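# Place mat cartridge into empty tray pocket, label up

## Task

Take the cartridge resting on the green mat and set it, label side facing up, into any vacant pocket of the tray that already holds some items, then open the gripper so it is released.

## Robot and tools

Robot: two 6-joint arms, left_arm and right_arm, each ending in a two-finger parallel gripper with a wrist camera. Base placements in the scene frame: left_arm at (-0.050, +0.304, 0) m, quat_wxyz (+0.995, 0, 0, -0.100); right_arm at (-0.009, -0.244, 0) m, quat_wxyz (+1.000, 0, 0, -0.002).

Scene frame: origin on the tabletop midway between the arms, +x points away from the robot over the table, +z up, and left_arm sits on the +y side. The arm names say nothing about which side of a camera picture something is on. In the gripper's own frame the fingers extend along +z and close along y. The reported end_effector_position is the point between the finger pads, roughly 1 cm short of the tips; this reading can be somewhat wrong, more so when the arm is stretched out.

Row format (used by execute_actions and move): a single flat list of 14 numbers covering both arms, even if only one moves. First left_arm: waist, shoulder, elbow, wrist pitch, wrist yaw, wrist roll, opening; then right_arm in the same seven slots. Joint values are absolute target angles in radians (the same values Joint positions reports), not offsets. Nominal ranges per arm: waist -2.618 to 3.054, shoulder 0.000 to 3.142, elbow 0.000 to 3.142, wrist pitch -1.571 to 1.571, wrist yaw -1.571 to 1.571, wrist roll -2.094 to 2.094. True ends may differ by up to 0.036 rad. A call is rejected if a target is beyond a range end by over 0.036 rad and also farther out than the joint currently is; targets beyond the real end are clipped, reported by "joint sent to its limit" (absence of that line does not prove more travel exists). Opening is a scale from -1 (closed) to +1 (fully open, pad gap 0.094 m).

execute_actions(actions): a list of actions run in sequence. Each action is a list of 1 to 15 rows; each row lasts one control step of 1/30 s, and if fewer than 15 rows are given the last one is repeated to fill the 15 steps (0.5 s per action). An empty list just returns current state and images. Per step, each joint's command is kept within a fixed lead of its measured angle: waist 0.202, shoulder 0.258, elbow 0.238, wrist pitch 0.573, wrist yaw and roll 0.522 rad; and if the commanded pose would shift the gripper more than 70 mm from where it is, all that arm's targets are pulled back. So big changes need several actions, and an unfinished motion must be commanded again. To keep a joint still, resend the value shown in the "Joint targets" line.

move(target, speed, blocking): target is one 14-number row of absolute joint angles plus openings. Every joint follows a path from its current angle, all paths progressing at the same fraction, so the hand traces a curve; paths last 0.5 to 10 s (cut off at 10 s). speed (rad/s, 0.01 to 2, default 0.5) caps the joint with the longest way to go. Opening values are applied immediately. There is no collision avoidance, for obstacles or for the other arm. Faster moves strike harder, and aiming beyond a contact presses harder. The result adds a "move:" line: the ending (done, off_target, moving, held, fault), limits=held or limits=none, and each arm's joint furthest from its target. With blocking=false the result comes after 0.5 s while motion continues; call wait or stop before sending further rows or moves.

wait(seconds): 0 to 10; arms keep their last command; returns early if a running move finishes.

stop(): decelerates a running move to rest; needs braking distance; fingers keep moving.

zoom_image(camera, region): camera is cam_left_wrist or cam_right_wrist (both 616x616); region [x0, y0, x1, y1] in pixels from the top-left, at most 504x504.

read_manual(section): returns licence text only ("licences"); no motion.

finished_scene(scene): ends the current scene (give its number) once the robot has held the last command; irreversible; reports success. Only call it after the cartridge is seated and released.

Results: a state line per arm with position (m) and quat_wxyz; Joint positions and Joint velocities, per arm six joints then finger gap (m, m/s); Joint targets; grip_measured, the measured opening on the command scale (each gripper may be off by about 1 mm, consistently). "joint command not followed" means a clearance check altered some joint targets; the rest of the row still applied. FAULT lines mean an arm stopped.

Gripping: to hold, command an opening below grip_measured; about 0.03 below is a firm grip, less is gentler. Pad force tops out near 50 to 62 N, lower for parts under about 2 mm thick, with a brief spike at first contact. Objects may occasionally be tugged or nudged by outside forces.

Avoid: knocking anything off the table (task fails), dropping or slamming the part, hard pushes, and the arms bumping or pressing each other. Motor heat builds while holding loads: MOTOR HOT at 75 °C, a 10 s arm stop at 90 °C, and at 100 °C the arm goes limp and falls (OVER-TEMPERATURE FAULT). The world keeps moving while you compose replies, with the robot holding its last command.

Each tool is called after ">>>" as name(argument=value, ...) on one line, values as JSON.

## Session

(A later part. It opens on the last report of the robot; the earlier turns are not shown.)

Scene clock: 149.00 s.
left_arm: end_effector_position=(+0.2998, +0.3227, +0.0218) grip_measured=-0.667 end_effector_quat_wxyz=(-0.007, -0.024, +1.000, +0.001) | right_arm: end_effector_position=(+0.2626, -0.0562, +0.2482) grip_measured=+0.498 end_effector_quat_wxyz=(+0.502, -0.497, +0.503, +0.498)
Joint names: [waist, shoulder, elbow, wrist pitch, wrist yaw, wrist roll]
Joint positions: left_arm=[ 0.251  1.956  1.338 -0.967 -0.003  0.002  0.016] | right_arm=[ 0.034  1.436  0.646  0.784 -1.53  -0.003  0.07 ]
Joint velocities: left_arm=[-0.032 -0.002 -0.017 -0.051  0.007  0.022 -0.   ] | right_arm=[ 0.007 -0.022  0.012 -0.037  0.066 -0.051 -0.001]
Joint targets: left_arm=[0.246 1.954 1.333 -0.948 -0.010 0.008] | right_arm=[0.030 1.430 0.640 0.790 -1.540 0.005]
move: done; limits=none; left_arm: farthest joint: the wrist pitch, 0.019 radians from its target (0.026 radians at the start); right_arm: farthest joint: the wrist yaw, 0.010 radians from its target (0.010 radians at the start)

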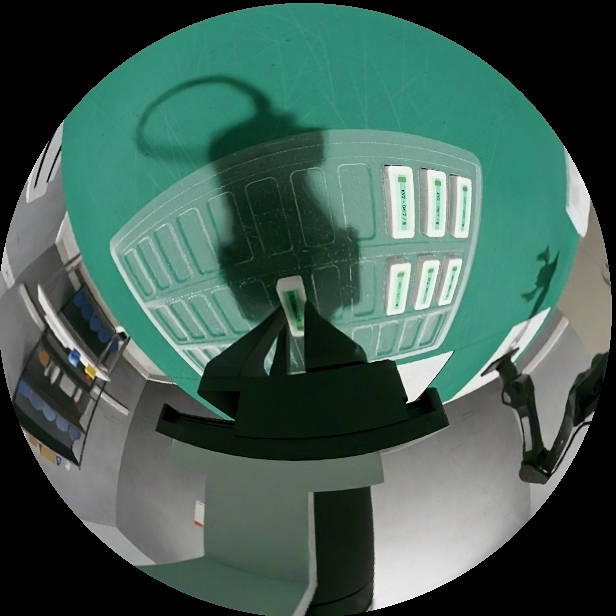

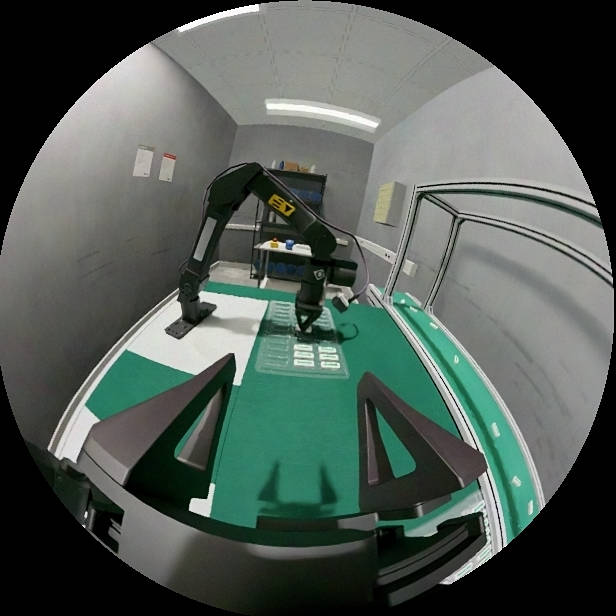

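>>> move(target=[0.246,1.954,1.333,-0.946,-0.019,0.008,-0.7,0.03,1.43,0.64,0.79,-1.54,0.005,0.5], speed=0.1)

>>> move(target=[0.246,1.97,1.333,-0.943,-0.019,0.008,-0.7,0.03,1.43,0.64,0.79,-1.54,0.005,0.5], speed=0.1)

>>> zoom_image(camera="cam_left_wrist", region=[240, 250, 360, 350])

Scene clock: 153.60 s.
left_arm: end_effector_position=(+0.3003, +0.3242, +0.0218) grip_measured=-0.667 end_effector_quat_wxyz=(-0.006, -0.024, +1.000, +0.005) | right_arm: end_effector_position=(+0.2626, -0.0562, +0.2482) grip_measured=+0.498 end_effector_quat_wxyz=(+0.502, -0.497, +0.503, +0.498)
Joint names: [waist, shoulder, elbow, wrist pitch, wrist yaw, wrist roll]
Joint positions: left_arm=[ 0.251  1.956  1.338 -0.964 -0.011  0.002  0.016] | right_arm=[ 0.034  1.436  0.646  0.784 -1.53  -0.003  0.07 ]
Joint velocities: left_arm=[ 0.017 -0.012 -0.002  0.007 -0.051  0.037  0.   ] | right_arm=[-0.012 -0.007  0.012 -0.022 -0.081 -0.051  0.001]
Joint targets: left_arm=[0.246 1.954 1.333 -0.946 -0.019 0.008] | right_arm=[0.030 1.430 0.640 0.790 -1.540 0.005]
move: done; limits=none; left_arm: farthest joint: the wrist pitch, 0.018 radians from its target (0.020 radians at the start); right_arm: farthest joint: the wrist yaw, 0.010 radians from its target (0.010 radians at the start)

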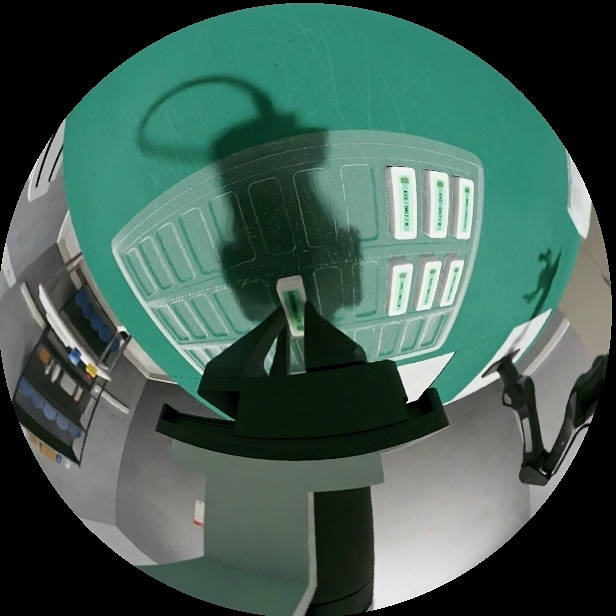

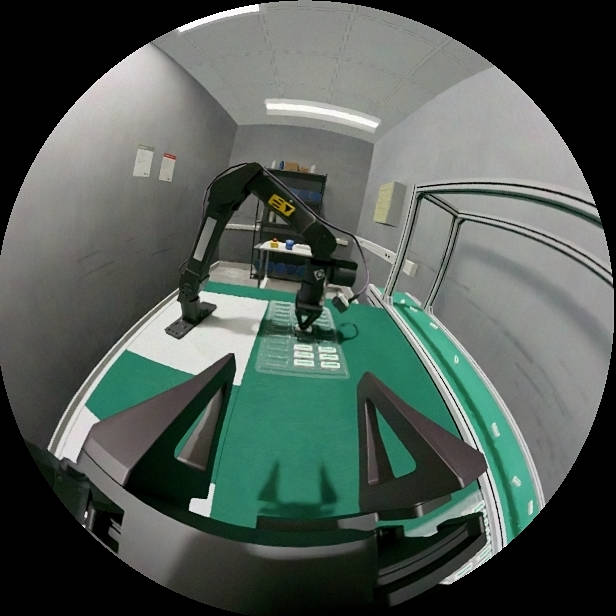

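Scene clock: 154.40 s.
left_arm: end_effector_position=(+0.2994, +0.3243, +0.0167) grip_measured=-0.667 end_effector_quat_wxyz=(-0.013, -0.024, +1.000, +0.005) | right_arm: end_effector_position=(+0.2626, -0.0562, +0.2482) grip_measured=+0.498 end_effector_quat_wxyz=(+0.502, -0.497, +0.503, +0.498)
Joint names: [waist, shoulder, elbow, wrist pitch, wrist yaw, wrist roll]
Joint positions: left_arm=[ 0.251  1.971  1.338 -0.962 -0.012  0.002  0.016] | right_arm=[ 0.034  1.436  0.646  0.784 -1.53  -0.003  0.07 ]
Joint velocities: left_arm=[ 0.017  0.002 -0.012 -0.022 -0.037  0.007 -0.001] | right_arm=[ 0.017 -0.007 -0.022 -0.037 -0.081  0.022 -0.   ]
Joint targets: left_arm=[0.246 1.970 1.333 -0.943 -0.019 0.008] | right_arm=[0.030 1.430 0.640 0.790 -1.540 0.005]
move: done; limits=none; left_arm: farthest joint: the wrist pitch, 0.019 radians from its target (0.021 radians at the start); right_arm: farthest joint: the wrist yaw, 0.010 radians from its target (0.010 radians at the start)

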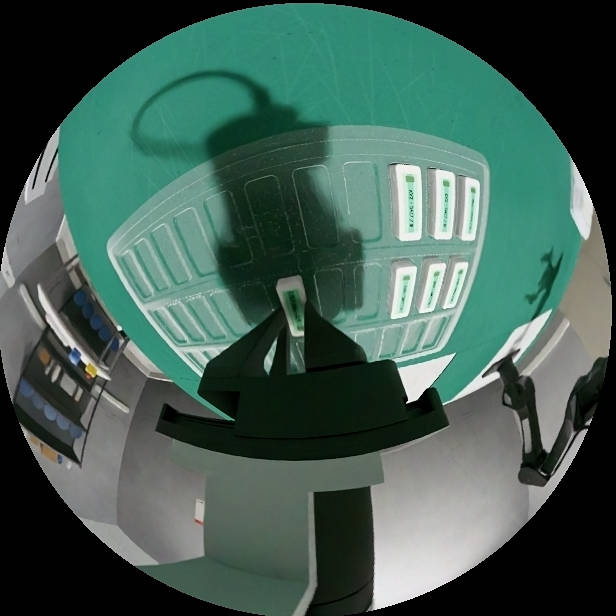

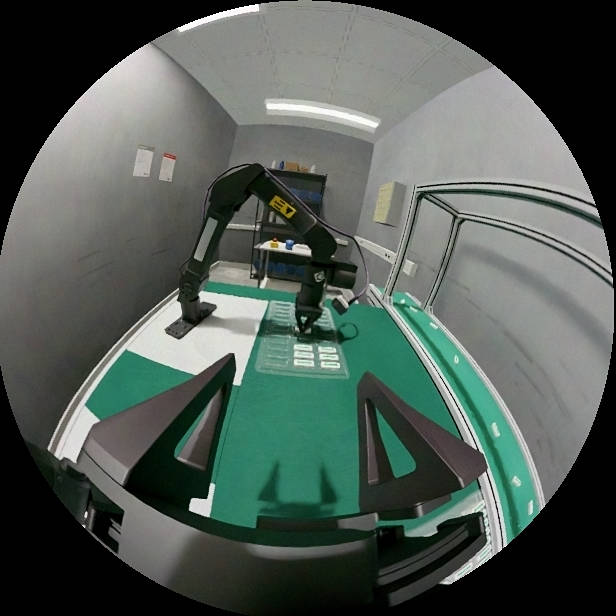

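Region (240, 250, 360, 350) of cam_left_wrist's 616x616 image, scaled by 4.200, with more detail than that image has.

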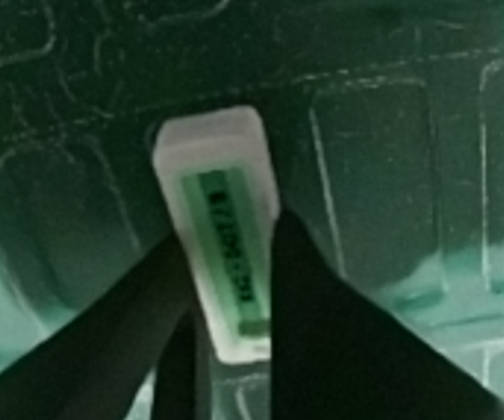

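>>> move(target=[0.246,1.986,1.333,-0.94,-0.019,0.008,-0.7,0.03,1.43,0.64,0.79,-1.54,0.005,0.5], speed=0.05)

>>> zoom_image(camera="cam_left_wrist", region=[240, 250, 360, 350])

Scene clock: 158.53 s.
left_arm: end_effector_position=(+0.2987, +0.3244, +0.0141) grip_measured=-0.667 end_effector_quat_wxyz=(-0.016, -0.024, +1.000, +0.006) | right_arm: end_effector_position=(+0.2626, -0.0562, +0.2482) grip_measured=+0.498 end_effector_quat_wxyz=(+0.502, -0.497, +0.503, +0.498)
Joint names: [waist, shoulder, elbow, wrist pitch, wrist yaw, wrist roll]
Joint positions: left_arm=[ 0.251  1.979  1.338 -0.961 -0.012  0.002  0.016] | right_arm=[ 0.034  1.436  0.646  0.784 -1.53  -0.003  0.07 ]
Joint velocities: left_arm=[ 0.012 -0.012 -0.012 -0.007 -0.081 -0.007 -0.001] | right_arm=[ 0.022  0.002 -0.007  0.081  0.037  0.037  0.001]
Joint targets: left_arm=[0.246 1.986 1.333 -0.940 -0.019 0.008] | right_arm=[0.030 1.430 0.640 0.790 -1.540 0.005]
move: off_target (left_arm); limits=none; left_arm: farthest joint: the wrist pitch, 0.021 radians from its target (0.022 radians at the start); right_arm: farthest joint: the wrist yaw, 0.010 radians from its target (0.010 radians at the start)

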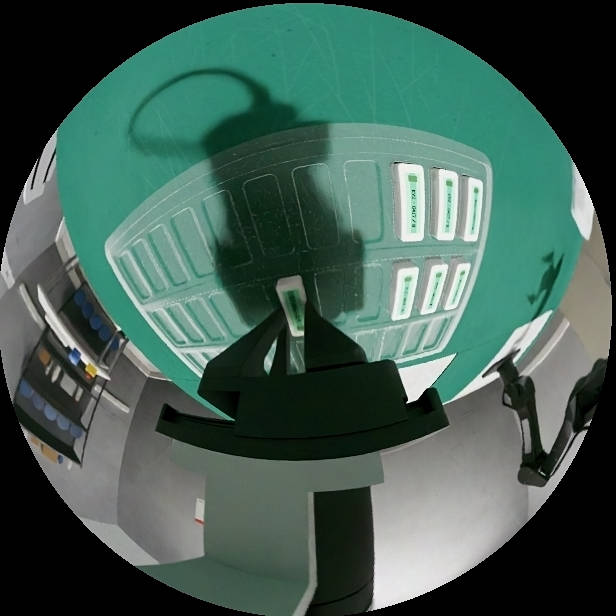

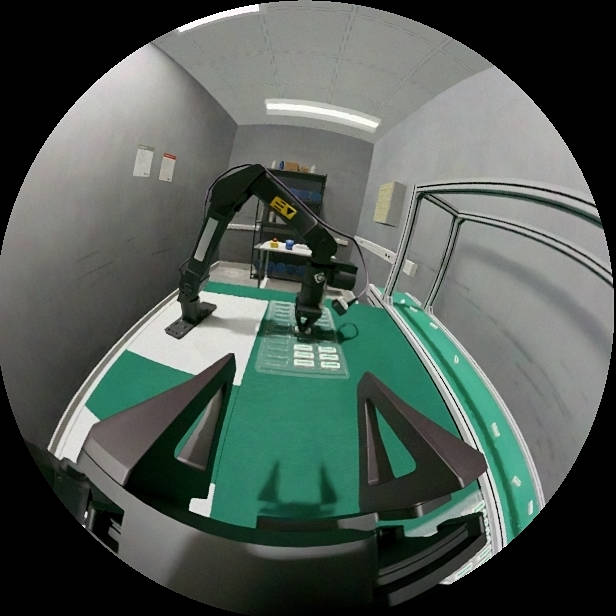

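Region (240, 250, 360, 350) of cam_left_wrist's 616x616 image, scaled by 4.200, with more detail than that image has.

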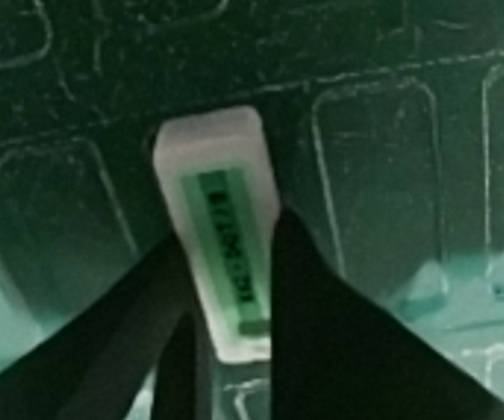

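Contact. Release and lift.

>>> execute_actions(actions=[[[0.246,1.975,1.333,-0.95,-0.012,0.008,-0.67,0.03,1.43,0.64,0.79,-1.54,0.005,0.5],[0.246,1.975,1.333,-0.95,-0.012,0.008,-0.65,0.03,1.43,0.64,0.79,-1.54,0.005,0.5],[0.246,1.975,1.333,-0.95,-0.012,0.008,-0.62,0.03,1.43,0.64,0.79,-1.54,0.005,0.5],[0.246,1.975,1.333,-0.95,-0.012,0.008,-0.58,0.03,1.43,0.64,0.79,-1.54,0.005,0.5],[0.246,1.975,1.333,-0.95,-0.012,0.008,-0.54,0.03,1.43,0.64,0.79,-1.54,0.005,0.5]]])

>>> move(target=[0.246,1.82,1.333,-1.05,-0.012,0.008,-0.5,0.03,1.43,0.64,0.79,-1.54,0.005,0.5], speed=0.4)

>>> zoom_image(camera="cam_left_wrist", region=[220, 200, 440, 340])

>>> zoom_image(camera="cam_right_wrist", region=[275, 305, 345, 375])

Scene clock: 163.47 s.
left_arm: end_effector_position=(+0.2985, +0.3265, +0.0141) grip_measured=-0.543 end_effector_quat_wxyz=(-0.016, -0.024, +1.000, +0.012) | right_arm: end_effector_position=(+0.2626, -0.0562, +0.2482) grip_measured=+0.498 end_effector_quat_wxyz=(+0.502, -0.497, +0.503, +0.498)
Joint names: [waist, shoulder, elbow, wrist pitch, wrist yaw, wrist roll]
Joint positions: left_arm=[ 0.251  1.979  1.338 -0.962 -0.024  0.002  0.021] | right_arm=[ 0.034  1.436  0.646  0.784 -1.53  -0.003  0.07 ]
Joint velocities: left_arm=[ 0.007 -0.002 -0.007 -0.007  0.007 -0.037  0.   ] | right_arm=[-0.002 -0.002 -0.012 -0.007 -0.066  0.066 -0.001]
Joint targets: left_arm=[0.246 1.975 1.333 -0.950 -0.012 0.008] | right_arm=[0.030 1.430 0.640 0.790 -1.540 0.005]

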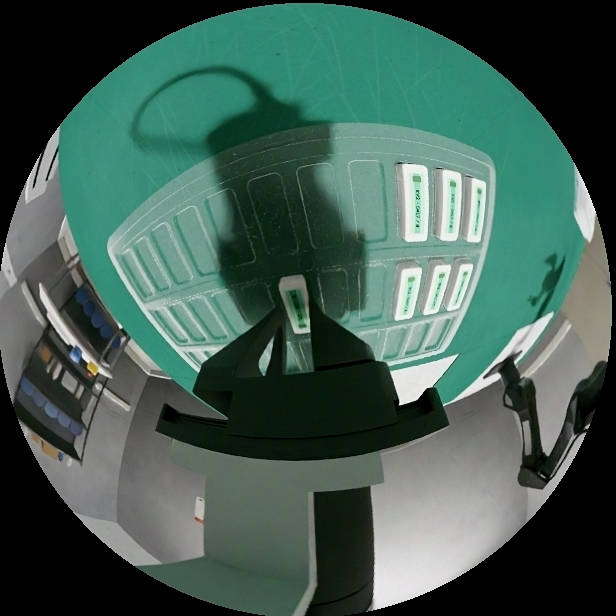

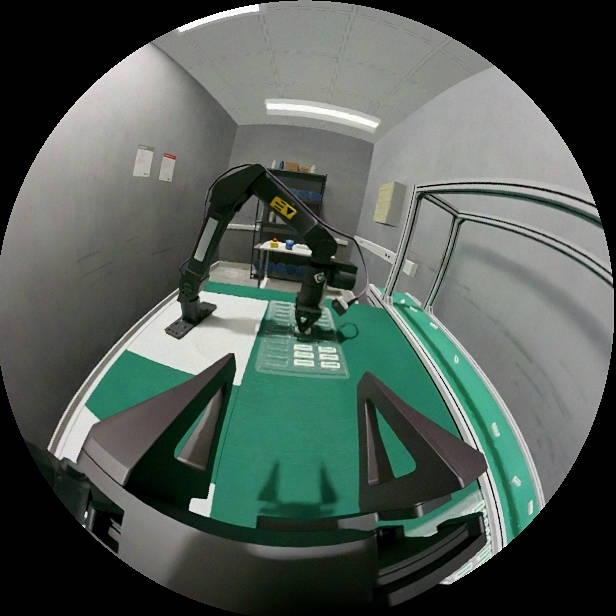

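Scene clock: 164.50 s.
left_arm: end_effector_position=(+0.2884, +0.3258, +0.0586) grip_measured=-0.503 end_effector_quat_wxyz=(+0.009, -0.024, +1.000, +0.012) | right_arm: end_effector_position=(+0.2626, -0.0562, +0.2482) grip_measured=+0.498 end_effector_quat_wxyz=(+0.502, -0.497, +0.503, +0.498)
Joint names: [waist, shoulder, elbow, wrist pitch, wrist yaw, wrist roll]
Joint positions: left_arm=[ 0.251  1.843  1.338 -1.048 -0.023  0.002  0.023] | right_arm=[ 0.034  1.436  0.646  0.784 -1.53  -0.003  0.07 ]
Joint velocities: left_arm=[-0.007  0.027 -0.012 -0.081 -0.037  0.051 -0.001] | right_arm=[-0.027  0.012 -0.002  0.081 -0.007  0.022  0.   ]
Joint targets: left_arm=[0.246 1.820 1.333 -1.050 -0.012 0.008] | right_arm=[0.030 1.430 0.640 0.790 -1.540 0.005]
move: off_target (left_arm); limits=none; left_arm: farthest joint: the shoulder, 0.023 radians from its target (0.159 radians at the start); right_arm: farthest joint: the wrist yaw, 0.010 radians from its target (0.010 radians at the start)

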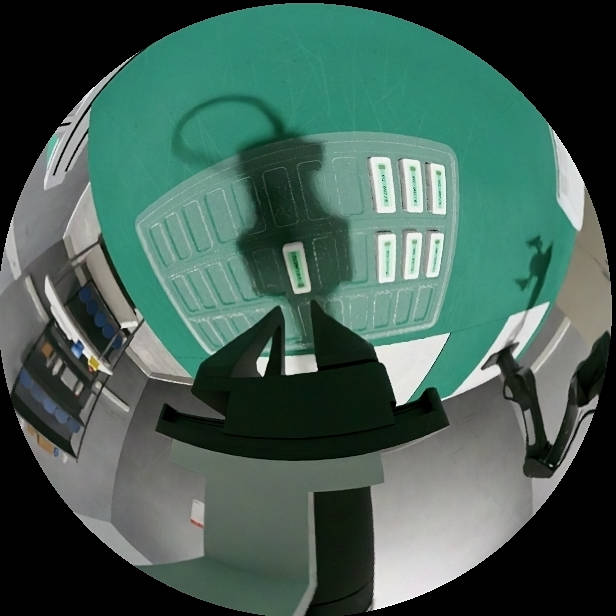

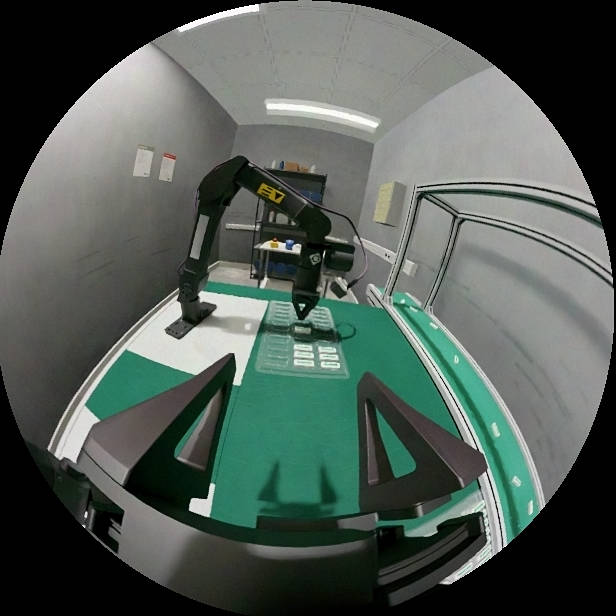

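Region (220, 200, 440, 340) of cam_left_wrist's 616x616 image, scaled by 2.291, with more detail than that image has; it fills the top 321 rows of this view, and the rest is white.

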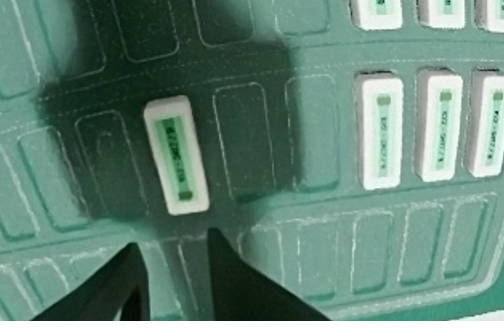

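Region (275, 305, 345, 375) of cam_right_wrist's 616x616 image, scaled by 7.200, with more detail than that image has.

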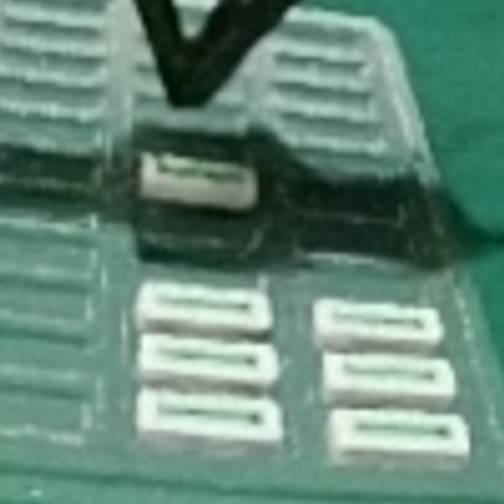

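Looks seated.

>>> finished_scene(scene=1)

The scene is finished: the task was done.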